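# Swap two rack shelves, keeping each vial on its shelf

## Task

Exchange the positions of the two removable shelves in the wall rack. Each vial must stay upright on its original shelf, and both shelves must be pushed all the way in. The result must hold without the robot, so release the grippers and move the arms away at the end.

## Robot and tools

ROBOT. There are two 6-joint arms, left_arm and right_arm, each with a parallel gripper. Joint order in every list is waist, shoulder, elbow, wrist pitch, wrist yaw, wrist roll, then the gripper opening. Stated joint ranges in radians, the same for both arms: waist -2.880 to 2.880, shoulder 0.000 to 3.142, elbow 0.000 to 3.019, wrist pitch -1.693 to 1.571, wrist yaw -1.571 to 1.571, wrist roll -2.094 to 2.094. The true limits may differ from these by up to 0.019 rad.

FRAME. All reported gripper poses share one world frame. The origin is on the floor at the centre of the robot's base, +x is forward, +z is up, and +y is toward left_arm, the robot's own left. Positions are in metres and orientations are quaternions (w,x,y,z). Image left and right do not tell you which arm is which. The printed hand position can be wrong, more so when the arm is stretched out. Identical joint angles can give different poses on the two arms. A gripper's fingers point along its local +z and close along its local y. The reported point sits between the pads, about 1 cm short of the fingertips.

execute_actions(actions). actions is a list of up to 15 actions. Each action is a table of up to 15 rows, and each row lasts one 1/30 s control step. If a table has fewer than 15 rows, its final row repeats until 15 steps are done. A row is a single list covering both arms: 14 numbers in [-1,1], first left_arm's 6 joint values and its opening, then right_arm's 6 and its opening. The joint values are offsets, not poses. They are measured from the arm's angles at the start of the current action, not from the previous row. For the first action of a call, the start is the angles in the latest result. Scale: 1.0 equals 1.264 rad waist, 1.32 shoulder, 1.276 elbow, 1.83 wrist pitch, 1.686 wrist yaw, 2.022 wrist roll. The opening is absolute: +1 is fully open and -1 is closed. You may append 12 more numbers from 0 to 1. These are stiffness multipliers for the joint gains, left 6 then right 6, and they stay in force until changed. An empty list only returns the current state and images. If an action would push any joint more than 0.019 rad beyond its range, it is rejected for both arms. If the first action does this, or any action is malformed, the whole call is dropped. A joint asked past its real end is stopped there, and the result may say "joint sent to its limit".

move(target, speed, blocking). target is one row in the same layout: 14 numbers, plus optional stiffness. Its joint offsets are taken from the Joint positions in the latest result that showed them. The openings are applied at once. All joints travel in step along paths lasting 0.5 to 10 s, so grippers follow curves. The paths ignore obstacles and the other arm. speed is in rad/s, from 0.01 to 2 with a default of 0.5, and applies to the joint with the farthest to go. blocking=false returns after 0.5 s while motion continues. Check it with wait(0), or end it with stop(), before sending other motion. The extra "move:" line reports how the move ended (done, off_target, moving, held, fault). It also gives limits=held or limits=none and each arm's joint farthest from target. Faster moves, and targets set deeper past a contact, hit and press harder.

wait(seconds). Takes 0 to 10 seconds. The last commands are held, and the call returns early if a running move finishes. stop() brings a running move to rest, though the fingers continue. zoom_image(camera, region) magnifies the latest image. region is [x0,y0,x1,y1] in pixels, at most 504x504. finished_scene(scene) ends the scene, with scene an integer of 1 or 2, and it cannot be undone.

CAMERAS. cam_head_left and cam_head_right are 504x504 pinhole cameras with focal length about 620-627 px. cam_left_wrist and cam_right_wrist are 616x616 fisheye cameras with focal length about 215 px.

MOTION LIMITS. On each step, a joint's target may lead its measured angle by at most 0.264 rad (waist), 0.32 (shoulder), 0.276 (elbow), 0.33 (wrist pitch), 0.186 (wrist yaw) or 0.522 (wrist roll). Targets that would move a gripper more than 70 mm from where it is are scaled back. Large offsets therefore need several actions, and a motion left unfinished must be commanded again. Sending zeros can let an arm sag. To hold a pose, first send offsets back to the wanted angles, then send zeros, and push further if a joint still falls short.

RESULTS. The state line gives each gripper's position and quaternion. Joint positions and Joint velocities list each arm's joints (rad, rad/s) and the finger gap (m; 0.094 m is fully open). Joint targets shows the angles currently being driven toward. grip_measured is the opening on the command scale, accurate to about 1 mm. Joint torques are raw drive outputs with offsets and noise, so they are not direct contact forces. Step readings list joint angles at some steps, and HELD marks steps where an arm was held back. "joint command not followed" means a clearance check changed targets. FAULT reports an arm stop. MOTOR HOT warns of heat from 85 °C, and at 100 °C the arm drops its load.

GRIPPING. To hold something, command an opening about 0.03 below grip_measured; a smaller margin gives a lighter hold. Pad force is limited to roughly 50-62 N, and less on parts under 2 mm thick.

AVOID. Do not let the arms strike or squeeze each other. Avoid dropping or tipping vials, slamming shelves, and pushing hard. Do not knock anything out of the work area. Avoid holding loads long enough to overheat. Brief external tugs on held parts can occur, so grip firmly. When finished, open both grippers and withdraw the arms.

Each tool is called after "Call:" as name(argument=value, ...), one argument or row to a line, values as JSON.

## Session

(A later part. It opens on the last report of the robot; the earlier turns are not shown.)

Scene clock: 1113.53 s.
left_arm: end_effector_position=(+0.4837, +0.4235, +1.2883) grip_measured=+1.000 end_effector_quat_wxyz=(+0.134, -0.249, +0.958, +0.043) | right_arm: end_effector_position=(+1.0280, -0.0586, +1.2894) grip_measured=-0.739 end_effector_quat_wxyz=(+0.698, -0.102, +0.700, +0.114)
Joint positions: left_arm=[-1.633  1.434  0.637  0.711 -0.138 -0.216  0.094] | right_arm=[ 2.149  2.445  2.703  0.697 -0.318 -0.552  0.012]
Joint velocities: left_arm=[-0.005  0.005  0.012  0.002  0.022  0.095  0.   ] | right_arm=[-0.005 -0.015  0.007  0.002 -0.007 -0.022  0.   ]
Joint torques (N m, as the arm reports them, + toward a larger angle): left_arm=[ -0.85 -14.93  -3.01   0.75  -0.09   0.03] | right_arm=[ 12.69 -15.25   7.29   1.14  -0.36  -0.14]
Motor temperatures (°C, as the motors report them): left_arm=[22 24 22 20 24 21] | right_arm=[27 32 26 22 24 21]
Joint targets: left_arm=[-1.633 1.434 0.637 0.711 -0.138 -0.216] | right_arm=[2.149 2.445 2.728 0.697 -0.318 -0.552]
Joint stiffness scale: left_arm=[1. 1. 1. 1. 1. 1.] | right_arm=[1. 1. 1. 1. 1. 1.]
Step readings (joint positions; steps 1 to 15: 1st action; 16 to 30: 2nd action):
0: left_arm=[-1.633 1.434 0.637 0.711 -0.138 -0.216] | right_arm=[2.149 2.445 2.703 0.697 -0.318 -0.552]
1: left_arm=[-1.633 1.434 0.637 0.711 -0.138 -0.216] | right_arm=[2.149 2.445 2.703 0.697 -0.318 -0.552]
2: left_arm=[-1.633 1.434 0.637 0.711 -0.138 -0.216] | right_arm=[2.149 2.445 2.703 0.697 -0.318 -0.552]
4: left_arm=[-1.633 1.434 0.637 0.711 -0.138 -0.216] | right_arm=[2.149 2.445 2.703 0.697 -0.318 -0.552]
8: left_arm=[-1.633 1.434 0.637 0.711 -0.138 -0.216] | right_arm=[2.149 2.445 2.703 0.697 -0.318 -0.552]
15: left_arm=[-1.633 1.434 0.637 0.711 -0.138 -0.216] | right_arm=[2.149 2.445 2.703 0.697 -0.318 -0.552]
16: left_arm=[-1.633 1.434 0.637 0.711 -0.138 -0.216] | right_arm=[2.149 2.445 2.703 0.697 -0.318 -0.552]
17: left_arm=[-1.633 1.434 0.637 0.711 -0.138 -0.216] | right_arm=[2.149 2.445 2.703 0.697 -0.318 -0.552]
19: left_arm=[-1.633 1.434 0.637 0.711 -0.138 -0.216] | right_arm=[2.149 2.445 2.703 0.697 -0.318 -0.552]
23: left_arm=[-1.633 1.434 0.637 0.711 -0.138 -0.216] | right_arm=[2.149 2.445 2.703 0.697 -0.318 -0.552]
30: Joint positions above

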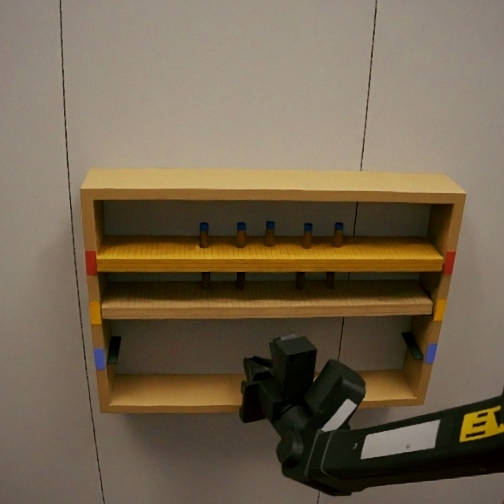

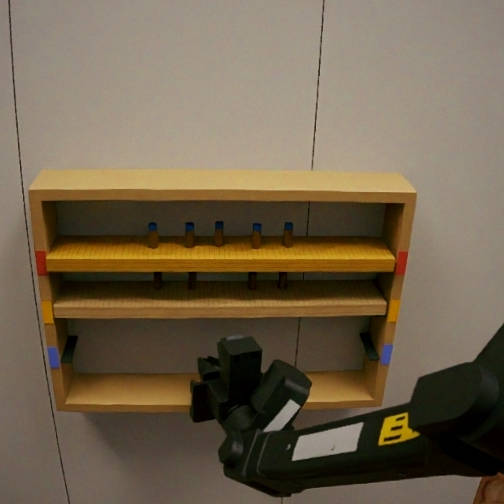

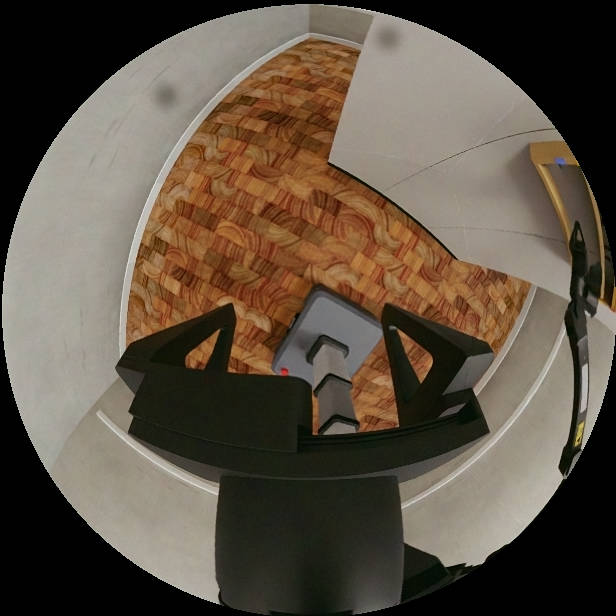

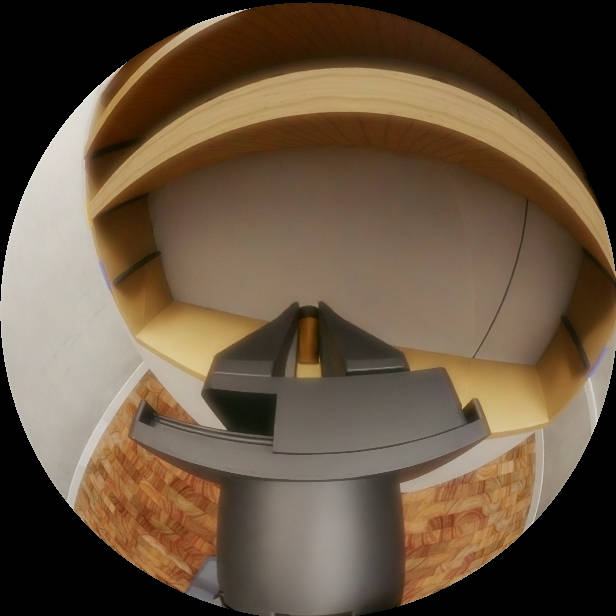

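Call:
execute_actions(
  actions=[
    [[0,0,0,0,0,0,1,0,0,0.02,0,0,0,-0.735]],
    [[0,0,0,0,0,0,1,0,0,0.02,0,0,0,-0.735]],
  ],
)

Call:
zoom_image(
  camera="cam_right_wrist",
  region=[230,260,390,400],
)

Scene clock: 1123.50 s.
left_arm: end_effector_position=(+0.4837, +0.4235, +1.2883) grip_measured=+1.000 end_effector_quat_wxyz=(+0.134, -0.249, +0.958, +0.043) | right_arm: end_effector_position=(+1.0280, -0.0586, +1.2894) grip_measured=-0.737 end_effector_quat_wxyz=(+0.698, -0.102, +0.700, +0.114)
Joint positions: left_arm=[-1.633  1.434  0.637  0.711 -0.138 -0.216  0.094] | right_arm=[ 2.149  2.445  2.703  0.697 -0.318 -0.552  0.012]
Joint velocities: left_arm=[-0.005 -0.015  0.007  0.002 -0.007 -0.007  0.   ] | right_arm=[-0.015 -0.015 -0.012 -0.007 -0.095 -0.007 -0.001]
Joint torques (N m, as the arm reports them, + toward a larger angle): left_arm=[ -0.87 -15.02  -3.06   0.74  -0.09   0.03] | right_arm=[ 12.83 -15.68   7.26   1.17  -0.37  -0.14]
Motor temperatures (°C, as the motors report them): left_arm=[22 24 22 20 24 21] | right_arm=[27 32 26 22 24 21]
Joint targets: left_arm=[-1.633 1.434 0.637 0.711 -0.138 -0.216] | right_arm=[2.149 2.445 2.728 0.697 -0.318 -0.552]
Joint stiffness scale: left_arm=[1. 1. 1. 1. 1. 1.] | right_arm=[1. 1. 1. 1. 1. 1.]
Step readings (joint positions; steps 1 to 15: 1st action; 16 to 30: 2nd action):
0: left_arm=[-1.633 1.434 0.637 0.711 -0.138 -0.216] | right_arm=[2.149 2.445 2.703 0.697 -0.318 -0.552]
1: left_arm=[-1.633 1.434 0.637 0.711 -0.138 -0.216] | right_arm=[2.149 2.445 2.703 0.697 -0.318 -0.552]
2: left_arm=[-1.633 1.434 0.637 0.711 -0.138 -0.216] | right_arm=[2.149 2.445 2.703 0.697 -0.318 -0.552]
4: left_arm=[-1.633 1.434 0.637 0.711 -0.138 -0.216] | right_arm=[2.149 2.445 2.703 0.697 -0.318 -0.552]
8: left_arm=[-1.633 1.434 0.637 0.711 -0.138 -0.216] | right_arm=[2.149 2.445 2.703 0.697 -0.318 -0.552]
15: left_arm=[-1.633 1.434 0.637 0.711 -0.138 -0.216] | right_arm=[2.149 2.445 2.703 0.697 -0.318 -0.552]
16: left_arm=[-1.633 1.434 0.637 0.711 -0.138 -0.216] | right_arm=[2.149 2.445 2.703 0.697 -0.318 -0.552]
17: left_arm=[-1.633 1.434 0.637 0.711 -0.138 -0.216] | right_arm=[2.149 2.445 2.703 0.697 -0.318 -0.552]
19: left_arm=[-1.633 1.434 0.637 0.711 -0.138 -0.216] | right_arm=[2.149 2.445 2.703 0.697 -0.318 -0.552]
23: left_arm=[-1.633 1.434 0.637 0.711 -0.138 -0.216] | right_arm=[2.149 2.445 2.703 0.697 -0.318 -0.552]
30: Joint positions above

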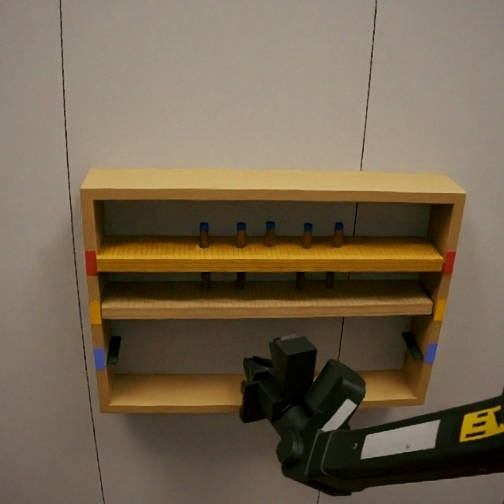

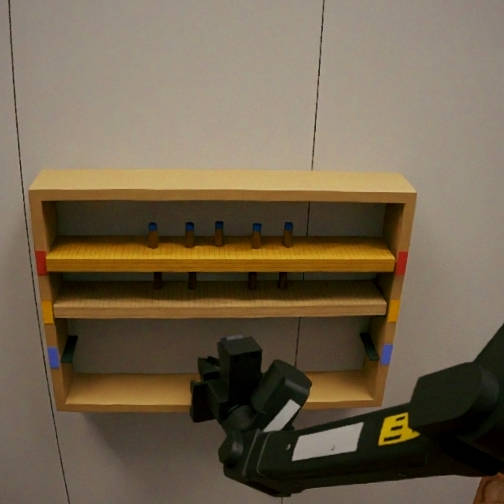

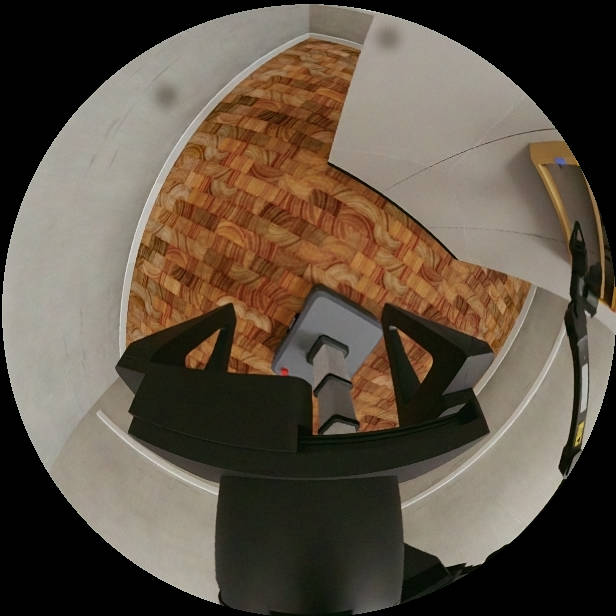

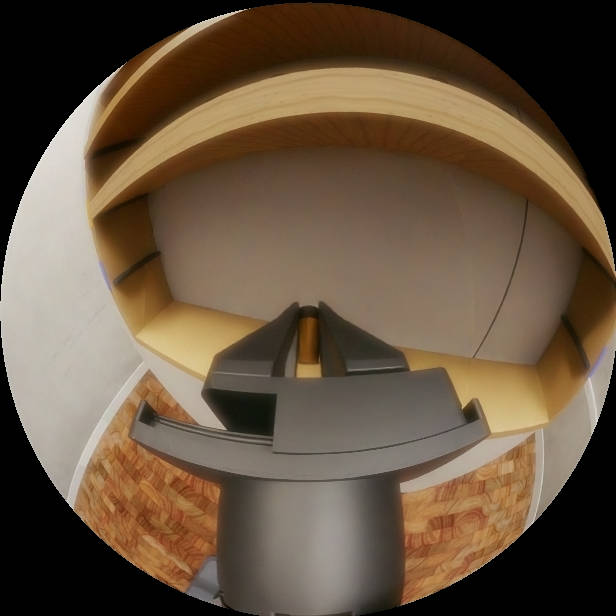

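Region (230, 260, 390, 400) of cam_right_wrist's 616x616 image, scaled by 3.150, with more detail than that image has; it fills the top 441 rows of this view, and the rest is white.

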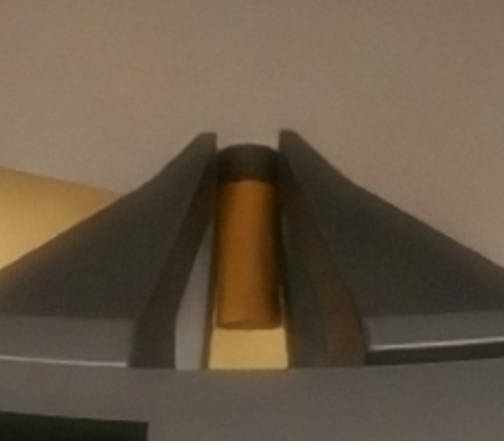

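Call:
execute_actions(
  actions=[
    [[0,0,0,0,0,0,1,0,0,0.02,0,0,0,-0.733]],
    [[0,0,0,0,0,0,1,0,0,0.02,0,0,0,-0.733]],
  ],
)

Call:
zoom_image(
  camera="cam_right_wrist",
  region=[230,260,390,400],
)

Scene clock: 1132.23 s.
left_arm: end_effector_position=(+0.4837, +0.4235, +1.2883) grip_measured=+1.000 end_effector_quat_wxyz=(+0.134, -0.249, +0.958, +0.043) | right_arm: end_effector_position=(+1.0280, -0.0586, +1.2894) grip_measured=-0.736 end_effector_quat_wxyz=(+0.698, -0.102, +0.700, +0.114)
Joint positions: left_arm=[-1.633  1.434  0.637  0.711 -0.138 -0.216  0.094] | right_arm=[ 2.149  2.445  2.703  0.697 -0.318 -0.552  0.012]
Joint velocities: left_arm=[-0.024 -0.015  0.012  0.002 -0.037  0.051  0.   ] | right_arm=[-0.005  0.005 -0.002  0.007 -0.022 -0.022 -0.001]
Joint torques (N m, as the arm reports them, + toward a larger angle): left_arm=[ -0.76 -14.95  -3.03   0.76  -0.09   0.03] | right_arm=[ 12.63 -15.49   7.3    1.17  -0.35  -0.15]
Motor temperatures (°C, as the motors report them): left_arm=[22 24 22 20 24 21] | right_arm=[27 32 26 22 24 21]
Joint targets: left_arm=[-1.633 1.434 0.637 0.711 -0.138 -0.216] | right_arm=[2.149 2.445 2.728 0.697 -0.318 -0.552]
Joint stiffness scale: left_arm=[1. 1. 1. 1. 1. 1.] | right_arm=[1. 1. 1. 1. 1. 1.]
Step readings (joint positions; steps 1 to 15: 1st action; 16 to 30: 2nd action):
0: left_arm=[-1.633 1.434 0.637 0.711 -0.138 -0.216] | right_arm=[2.149 2.445 2.703 0.697 -0.318 -0.552]
1: left_arm=[-1.633 1.434 0.637 0.711 -0.138 -0.216] | right_arm=[2.149 2.445 2.703 0.697 -0.318 -0.552]
2: left_arm=[-1.633 1.434 0.637 0.711 -0.138 -0.216] | right_arm=[2.149 2.445 2.703 0.697 -0.318 -0.552]
4: left_arm=[-1.633 1.434 0.637 0.711 -0.138 -0.216] | right_arm=[2.149 2.445 2.703 0.697 -0.318 -0.552]
8: left_arm=[-1.633 1.434 0.637 0.711 -0.138 -0.216] | right_arm=[2.149 2.445 2.703 0.697 -0.318 -0.552]
15: left_arm=[-1.633 1.434 0.637 0.711 -0.138 -0.216] | right_arm=[2.149 2.445 2.703 0.697 -0.318 -0.552]
16: left_arm=[-1.633 1.434 0.637 0.711 -0.138 -0.216] | right_arm=[2.149 2.445 2.703 0.697 -0.318 -0.552]
17: left_arm=[-1.633 1.434 0.637 0.711 -0.138 -0.216] | right_arm=[2.149 2.445 2.703 0.697 -0.318 -0.552]
19: left_arm=[-1.633 1.434 0.637 0.711 -0.138 -0.216] | right_arm=[2.149 2.445 2.703 0.697 -0.318 -0.552]
23: left_arm=[-1.633 1.434 0.637 0.711 -0.138 -0.216] | right_arm=[2.149 2.445 2.703 0.697 -0.318 -0.552]
30: Joint positions above

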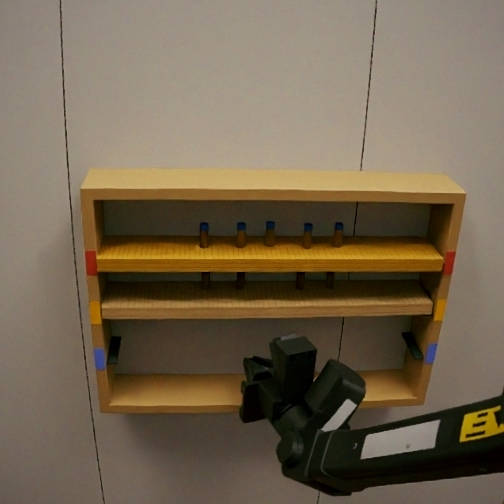

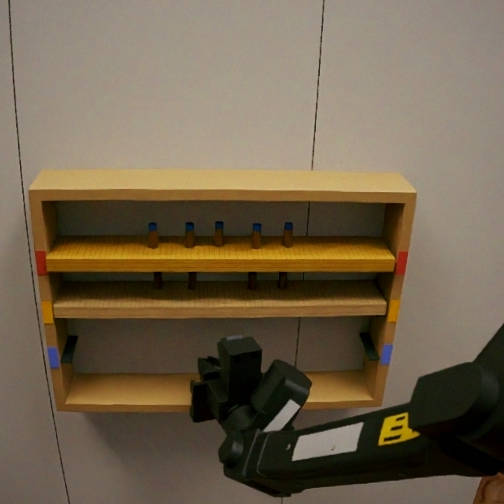

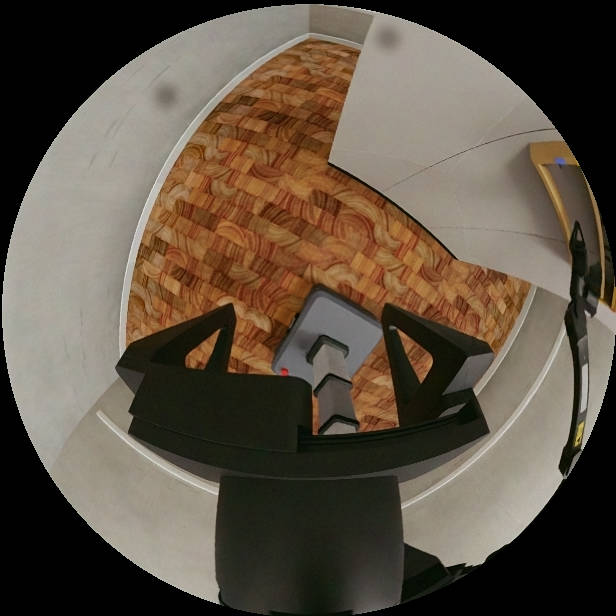

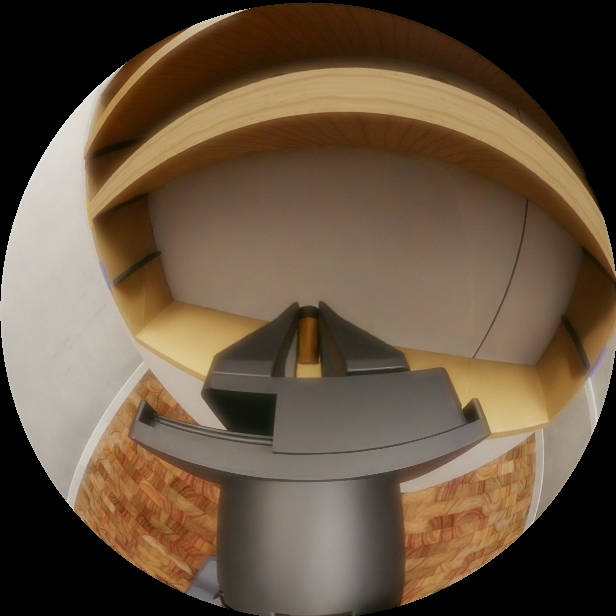

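Region (230, 260, 390, 400) of cam_right_wrist's 616x616 image, scaled by 3.150, with more detail than that image has; it fills the top 441 rows of this view, and the rest is white.

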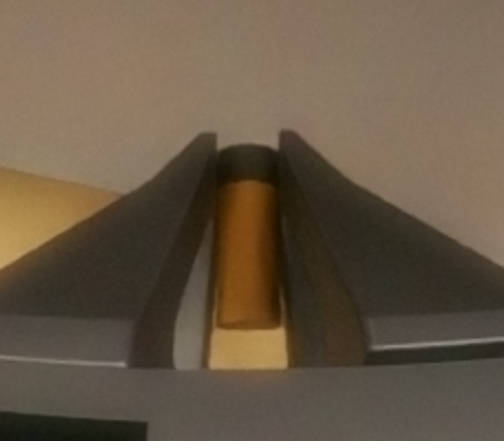

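Call:
execute_actions(
  actions=[
    [[0,0,0,0,0,0,1,0,0,0.02,0,0,0,-0.731]],
    [[0,0,0,0,0,0,1,0,0,0.02,0,0,0,-0.731]],
  ],
)

Call:
zoom_image(
  camera="cam_right_wrist",
  region=[230,260,390,400],
)

Scene clock: 1137.67 s.
left_arm: end_effector_position=(+0.4837, +0.4235, +1.2883) grip_measured=+1.000 end_effector_quat_wxyz=(+0.134, -0.249, +0.958, +0.043) | right_arm: end_effector_position=(+1.0280, -0.0586, +1.2894) grip_measured=-0.734 end_effector_quat_wxyz=(+0.698, -0.102, +0.700, +0.114)
Joint positions: left_arm=[-1.633  1.434  0.637  0.711 -0.138 -0.216  0.094] | right_arm=[ 2.149  2.445  2.703  0.697 -0.318 -0.552  0.013]
Joint velocities: left_arm=[-0.005 -0.024 -0.017 -0.002 -0.007 -0.066  0.   ] | right_arm=[-0.005 -0.015 -0.007 -0.007  0.022  0.007 -0.001]
Joint torques (N m, as the arm reports them, + toward a larger angle): left_arm=[ -0.85 -14.99  -3.03   0.75  -0.09   0.03] | right_arm=[ 12.72 -15.58   7.23   1.22  -0.35  -0.15]
Motor temperatures (°C, as the motors report them): left_arm=[22 24 22 20 24 21] | right_arm=[27 32 26 22 24 21]
Joint targets: left_arm=[-1.633 1.434 0.637 0.711 -0.138 -0.216] | right_arm=[2.149 2.445 2.728 0.697 -0.318 -0.552]
Joint stiffness scale: left_arm=[1. 1. 1. 1. 1. 1.] | right_arm=[1. 1. 1. 1. 1. 1.]
Step readings (joint positions; steps 1 to 15: 1st action; 16 to 30: 2nd action):
0: left_arm=[-1.633 1.434 0.637 0.711 -0.138 -0.216] | right_arm=[2.149 2.445 2.703 0.697 -0.318 -0.552]
1: left_arm=[-1.633 1.434 0.637 0.711 -0.138 -0.216] | right_arm=[2.149 2.445 2.703 0.697 -0.318 -0.552]
2: left_arm=[-1.633 1.434 0.637 0.711 -0.138 -0.216] | right_arm=[2.149 2.445 2.703 0.697 -0.318 -0.552]
4: left_arm=[-1.633 1.434 0.637 0.711 -0.138 -0.216] | right_arm=[2.149 2.445 2.703 0.697 -0.318 -0.552]
8: left_arm=[-1.633 1.434 0.637 0.711 -0.138 -0.216] | right_arm=[2.149 2.445 2.703 0.697 -0.318 -0.552]
15: left_arm=[-1.633 1.434 0.637 0.711 -0.138 -0.216] | right_arm=[2.149 2.445 2.703 0.697 -0.318 -0.552]
16: left_arm=[-1.633 1.434 0.637 0.711 -0.138 -0.216] | right_arm=[2.149 2.445 2.703 0.697 -0.318 -0.552]
17: left_arm=[-1.633 1.434 0.637 0.711 -0.138 -0.216] | right_arm=[2.149 2.445 2.703 0.697 -0.318 -0.552]
19: left_arm=[-1.633 1.434 0.637 0.711 -0.138 -0.216] | right_arm=[2.149 2.445 2.703 0.697 -0.318 -0.552]
23: left_arm=[-1.633 1.434 0.637 0.711 -0.138 -0.216] | right_arm=[2.149 2.445 2.703 0.697 -0.318 -0.552]
30: Joint positions above

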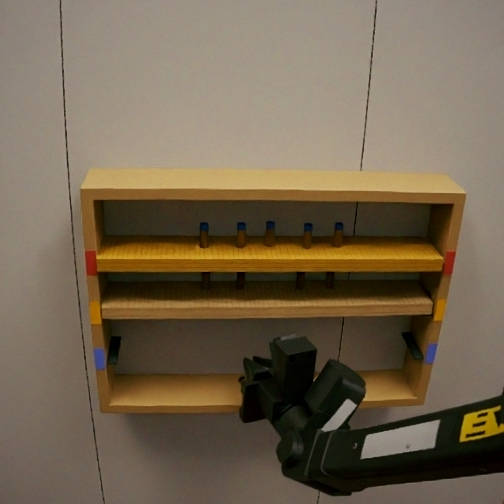

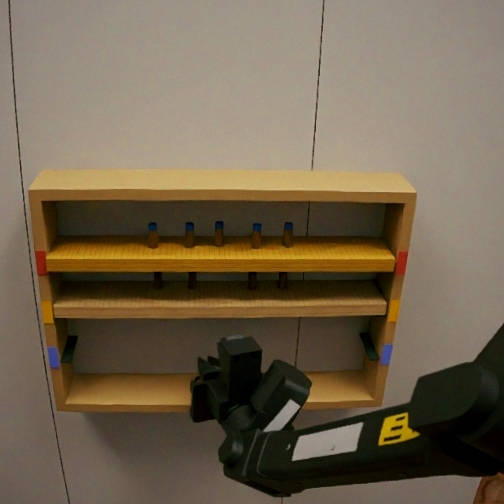

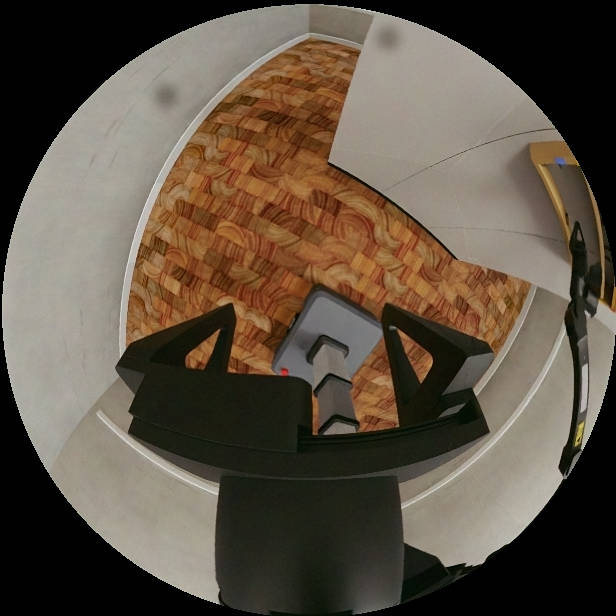

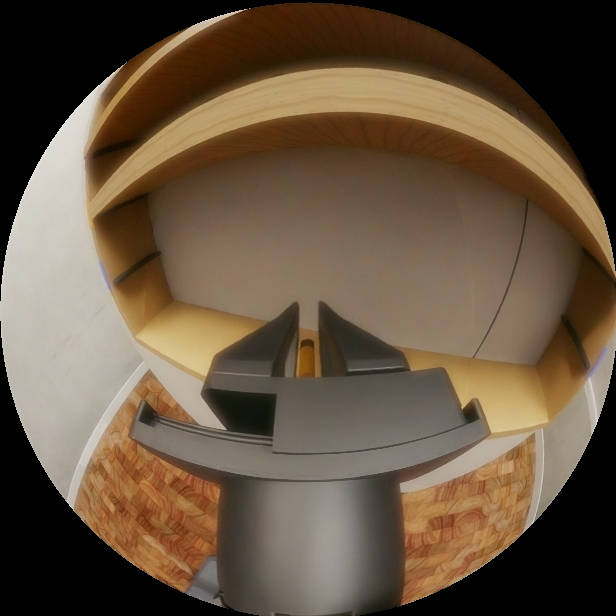

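Region (230, 260, 390, 400) of cam_right_wrist's 616x616 image, scaled by 3.150, with more detail than that image has; it fills the top 441 rows of this view, and the rest is white.

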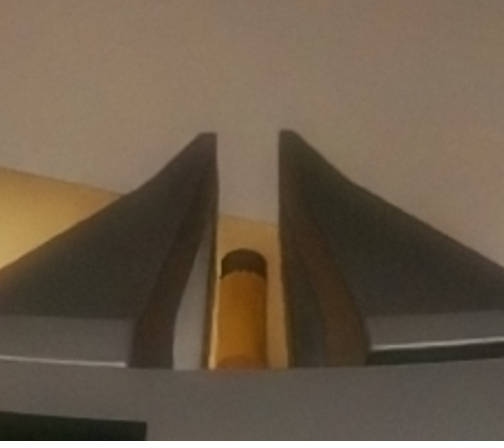

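Call:
move(
  target=[0,0,0,0,0,0,1,0.02,-0.27,-0.645,0.275,0,-0.01,-0.4],
  speed=0.5,
)

Call:
zoom_image(
  camera="cam_head_left",
  region=[180,300,340,440],
)

Scene clock: 1164.93 s.
left_arm: end_effector_position=(+0.4837, +0.4235, +1.2883) grip_measured=+1.000 end_effector_quat_wxyz=(+0.134, -0.249, +0.958, +0.043) | right_arm: end_effector_position=(+0.9187, -0.0709, +1.3218) grip_measured=-0.403 end_effector_quat_wxyz=(+0.698, -0.105, +0.700, +0.112)
Joint positions: left_arm=[-1.633  1.434  0.637  0.711 -0.138 -0.216  0.094] | right_arm=[ 2.149  2.108  1.883  1.179 -0.318 -0.56   0.028]
Joint velocities: left_arm=[-0.015  0.005 -0.022 -0.002  0.007 -0.051  0.   ] | right_arm=[ 0.005 -0.005  0.002  0.012  0.066 -0.051 -0.001]
Joint torques (N m, as the arm reports them, + toward a larger angle): left_arm=[ -0.85 -15.    -3.04   0.74  -0.09   0.03] | right_arm=[ 12.76 -15.07   2.29   1.89  -0.35  -0.25]
Motor temperatures (°C, as the motors report them): left_arm=[22 24 22 20 24 21] | right_arm=[27 32 26 22 24 21]
Joint targets: left_arm=[-1.633 1.434 0.637 0.711 -0.138 -0.216] | right_arm=[2.174 2.088 1.880 1.200 -0.318 -0.572]
Joint stiffness scale: left_arm=[1. 1. 1. 1. 1. 1.] | right_arm=[1. 1. 1. 1. 1. 1.]
move: off_target (right_arm); limits=none; left_arm: farthest joint: the waist, 0.000 radians from its target (0.000 radians at the start); right_arm: farthest joint: the waist, 0.026 radians from its target (0.026 radians at the start)

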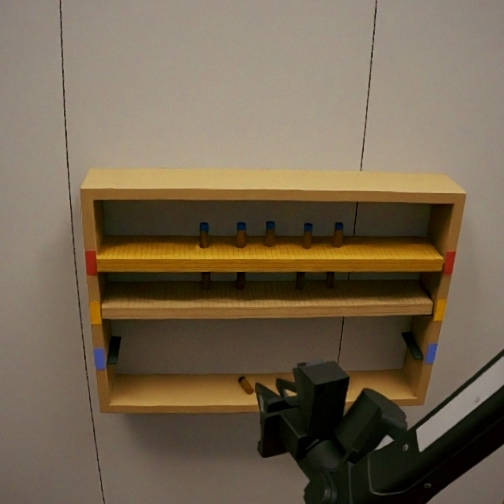

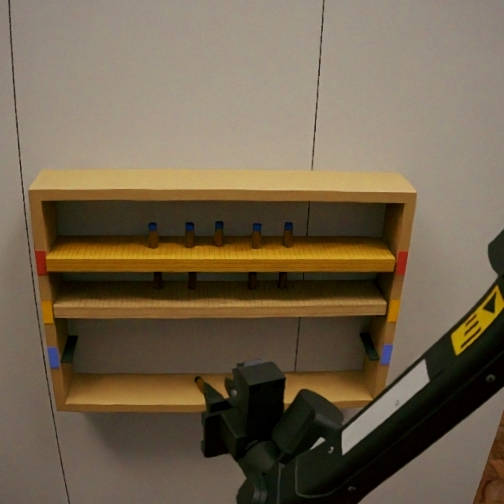

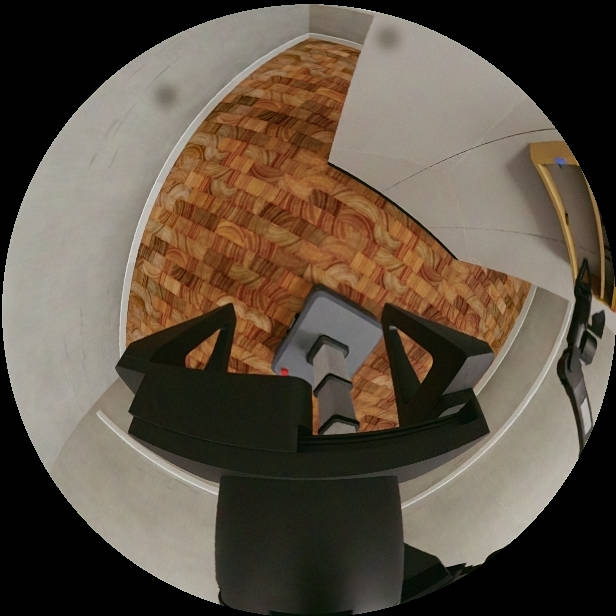

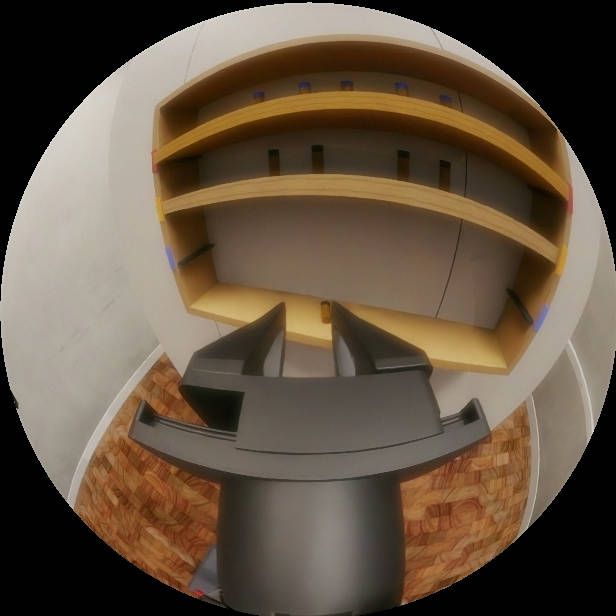

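Region (180, 300, 340, 440) of cam_head_left's 504x504 image, scaled by 3.150, with more detail than that image has; it fills the top 441 rows of this view, and the rest is white.

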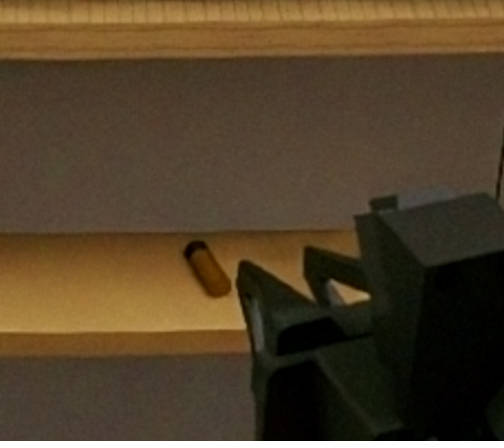

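Call:
move(
  target=[0,0,0,0,0,0,1,0.054,0.005,0.292,-0.422,0.21,-0.054,-0.4],
  speed=0.4,
)

Call:
zoom_image(
  camera="cam_right_wrist",
  region=[210,220,410,400],
)

Scene clock: 1203.03 s.
left_arm: end_effector_position=(+0.4837, +0.4235, +1.2883) grip_measured=+1.000 end_effector_quat_wxyz=(+0.134, -0.249, +0.958, +0.043) | right_arm: end_effector_position=(+1.0096, -0.0711, +1.2703) grip_measured=-0.403 end_effector_quat_wxyz=(+0.499, -0.124, +0.855, +0.072)
Joint positions: left_arm=[-1.633  1.434  0.637  0.711 -0.138 -0.216  0.094] | right_arm=[ 2.192  2.108  2.228  0.42   0.032 -0.656  0.028]
Joint velocities: left_arm=[-0.005 -0.005 -0.007  0.012  0.037 -0.007  0.   ] | right_arm=[-0.005  0.015  0.002 -0.007 -0.081  0.037  0.001]
Joint torques (N m, as the arm reports them, + toward a larger angle): left_arm=[ -0.83 -14.96  -3.03   0.75  -0.09   0.03] | right_arm=[ 13.92 -15.34   6.47   0.61  -0.2   -0.24]
Motor temperatures (°C, as the motors report them): left_arm=[22 24 22 20 24 21] | right_arm=[27 32 24 22 24 21]
Joint targets: left_arm=[-1.633 1.434 0.637 0.711 -0.138 -0.216] | right_arm=[2.217 2.115 2.255 0.407 0.036 -0.669]
Joint stiffness scale: left_arm=[1. 1. 1. 1. 1. 1.] | right_arm=[1. 1. 1. 1. 1. 1.]
move: off_target (right_arm); limits=none; left_arm: farthest joint: the waist, 0.000 radians from its target (0.000 radians at the start); right_arm: farthest joint: the elbow, 0.028 radians from its target (0.373 radians at the start)

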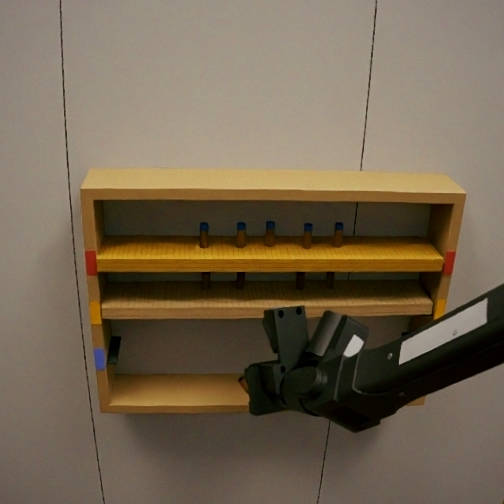

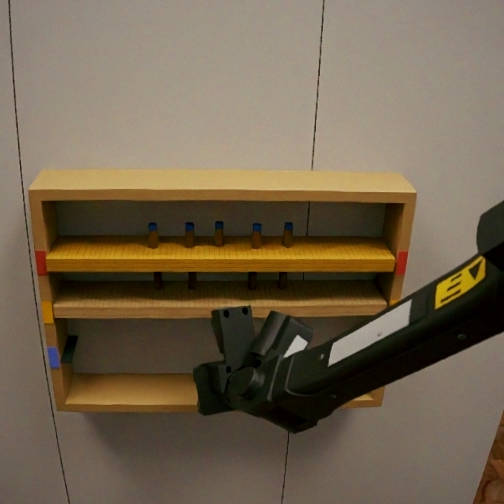

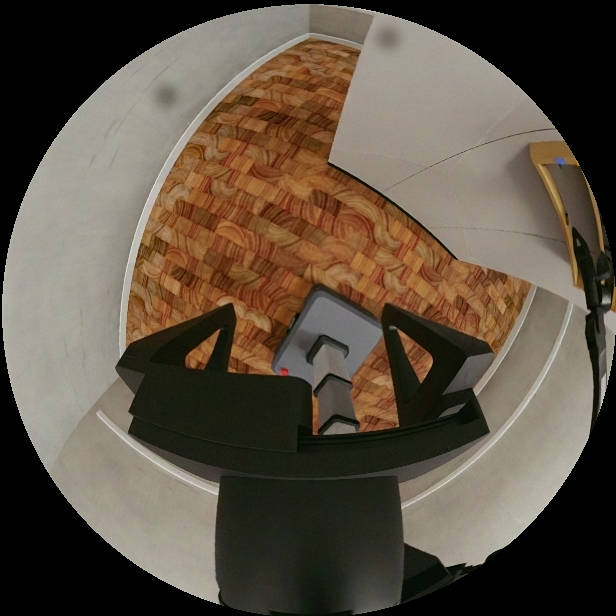

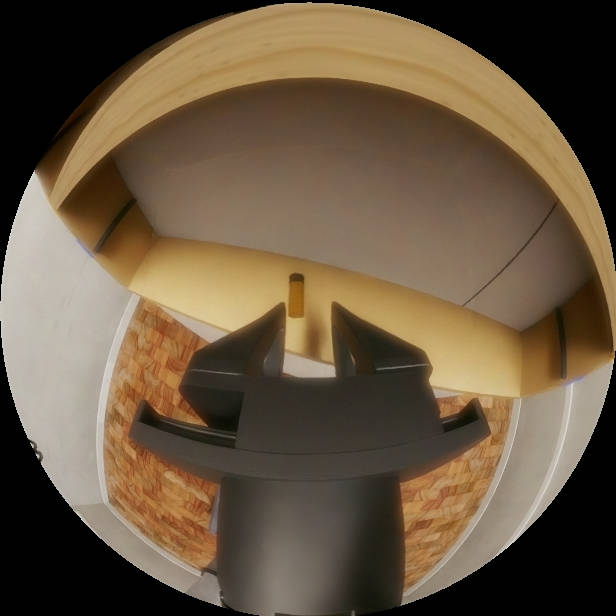

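Region (210, 220, 410, 400) of cam_right_wrist's 616x616 image, scaled by 2.520, with more detail than that image has; it fills the top 454 rows of this view, and the rest is white.

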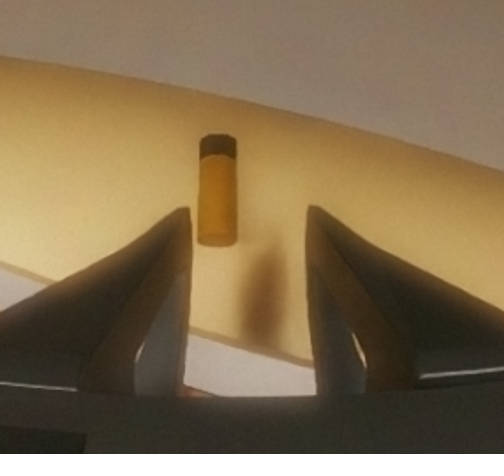

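Call:
move(
  target=[0,0,0,0,0,0,1,0.02,0.052,0.053,0,0,0,-0.3],
  speed=0.15,
)

Scene clock: 1210.13 s.
left_arm: end_effector_position=(+0.4837, +0.4235, +1.2883) grip_measured=+1.000 end_effector_quat_wxyz=(+0.134, -0.249, +0.958, +0.043) | right_arm: end_effector_position=(+0.9981, -0.0575, +1.2502) grip_measured=-0.303 end_effector_quat_wxyz=(+0.494, -0.126, +0.857, +0.074)
Joint positions: left_arm=[-1.633  1.434  0.637  0.711 -0.138 -0.216  0.094] | right_arm=[ 2.192  2.16   2.266  0.42   0.032 -0.656  0.033]
Joint velocities: left_arm=[-0.005  0.005  0.027  0.002 -0.051  0.081  0.   ] | right_arm=[ 0.005  0.005  0.002 -0.012 -0.051 -0.081 -0.001]
Joint torques (N m, as the arm reports them, + toward a larger angle): left_arm=[ -0.85 -15.    -3.03   0.75  -0.09   0.03] | right_arm=[ 14.3  -14.31   6.44   1.03  -0.38  -0.16]
Motor temperatures (°C, as the motors report them): left_arm=[22 24 22 20 24 21] | right_arm=[27 32 25 22 24 21]
Joint targets: left_arm=[-1.633 1.434 0.637 0.711 -0.138 -0.216] | right_arm=[2.217 2.177 2.295 0.420 0.032 -0.656]
Joint stiffness scale: left_arm=[1. 1. 1. 1. 1. 1.] | right_arm=[1. 1. 1. 1. 1. 1.]
move: off_target (right_arm); limits=none; left_arm: farthest joint: the waist, 0.000 radians from its target (0.000 radians at the start); right_arm: farthest joint: the elbow, 0.029 radians from its target (0.068 radians at the start)

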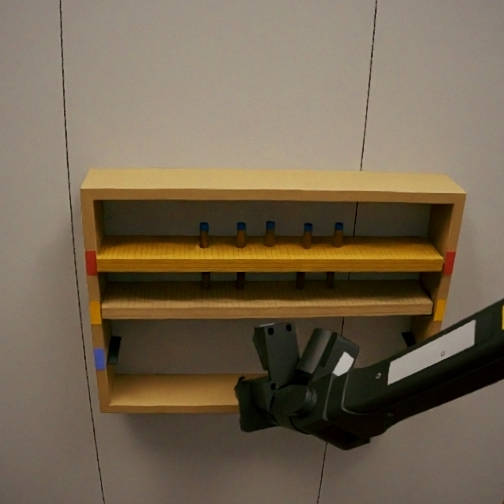

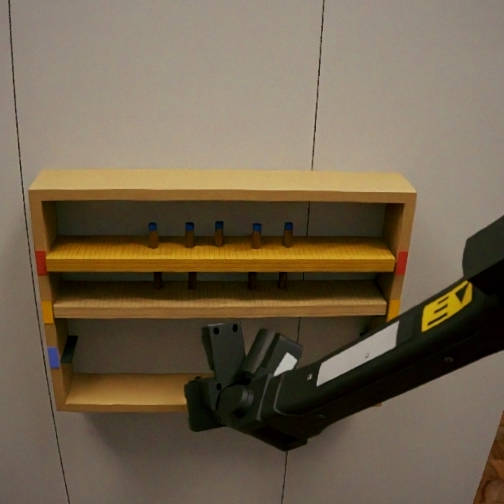

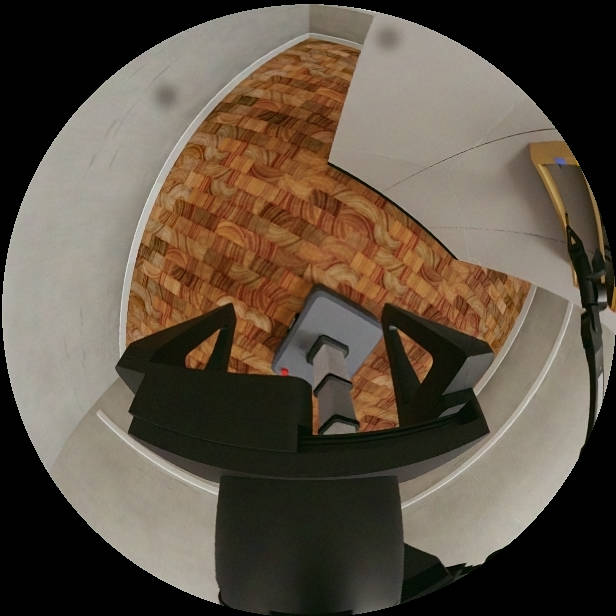

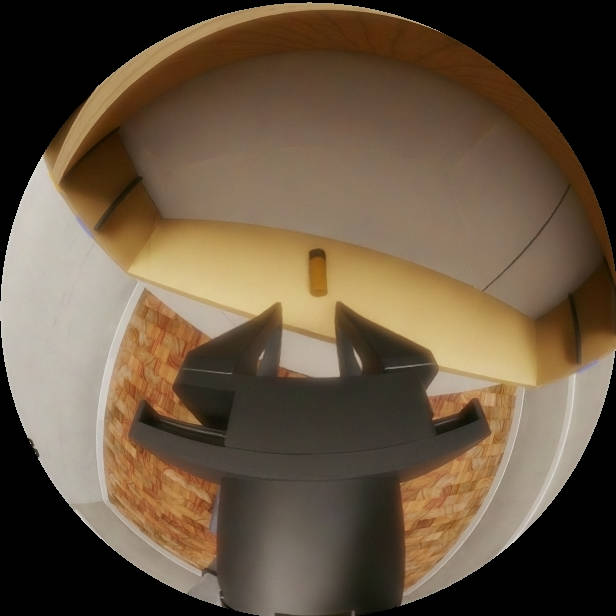

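Call:
move(
  target=[0,0,0,0,0,0,1,0.01,0.073,0.182,-0.075,0,0,-0.3],
  speed=0.15,
)

Scene clock: 1219.63 s.
left_arm: end_effector_position=(+0.4837, +0.4235, +1.2883) grip_measured=+1.000 end_effector_quat_wxyz=(+0.134, -0.249, +0.958, +0.043) | right_arm: end_effector_position=(+1.0239, -0.0570, +1.2477) grip_measured=-0.303 end_effector_quat_wxyz=(+0.492, -0.128, +0.858, +0.076)
Joint positions: left_arm=[-1.633  1.434  0.637  0.711 -0.138 -0.216  0.094] | right_arm=[ 2.192  2.235  2.46   0.295  0.032 -0.656  0.033]
Joint velocities: left_arm=[-0.015  0.005  0.017  0.007  0.022 -0.066  0.   ] | right_arm=[-0.015 -0.005  0.002 -0.012 -0.007 -0.066 -0.001]
Joint torques (N m, as the arm reports them, + toward a larger angle): left_arm=[ -0.78 -14.99  -3.02   0.76  -0.09   0.03] | right_arm=[ 13.75 -14.69   7.76   0.61  -0.38  -0.15]
Motor temperatures (°C, as the motors report them): left_arm=[22 24 22 20 24 21] | right_arm=[27 32 25 22 24 21]
Joint targets: left_arm=[-1.633 1.434 0.637 0.711 -0.138 -0.216] | right_arm=[2.205 2.256 2.499 0.283 0.032 -0.656]
Joint stiffness scale: left_arm=[1. 1. 1. 1. 1. 1.] | right_arm=[1. 1. 1. 1. 1. 1.]
move: off_target (right_arm); limits=none; left_arm: farthest joint: the waist, 0.000 radians from its target (0.000 radians at the start); right_arm: farthest joint: the elbow, 0.038 radians from its target (0.232 radians at the start)

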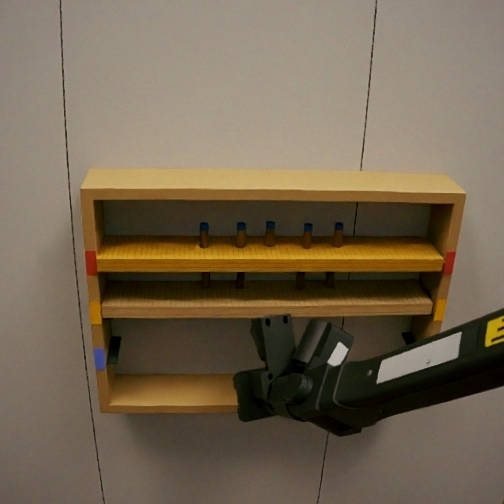

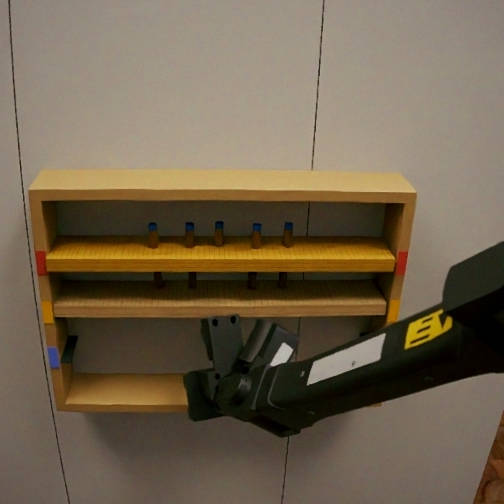

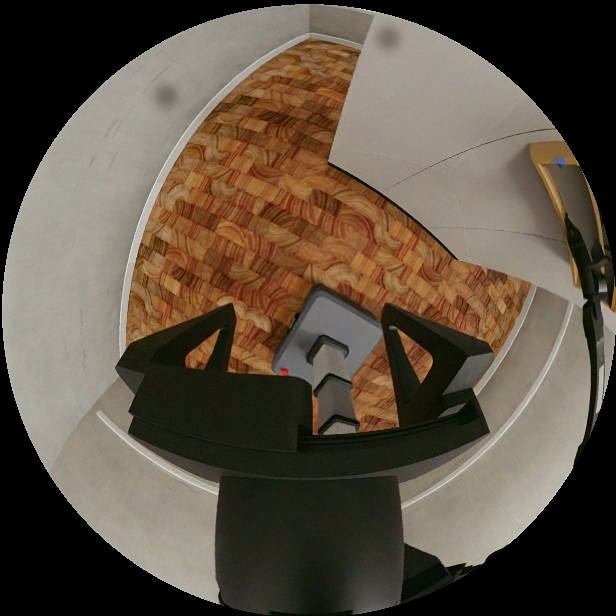

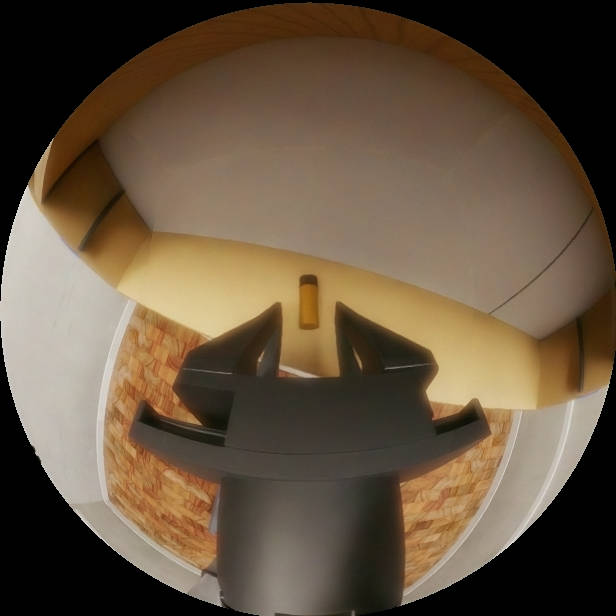

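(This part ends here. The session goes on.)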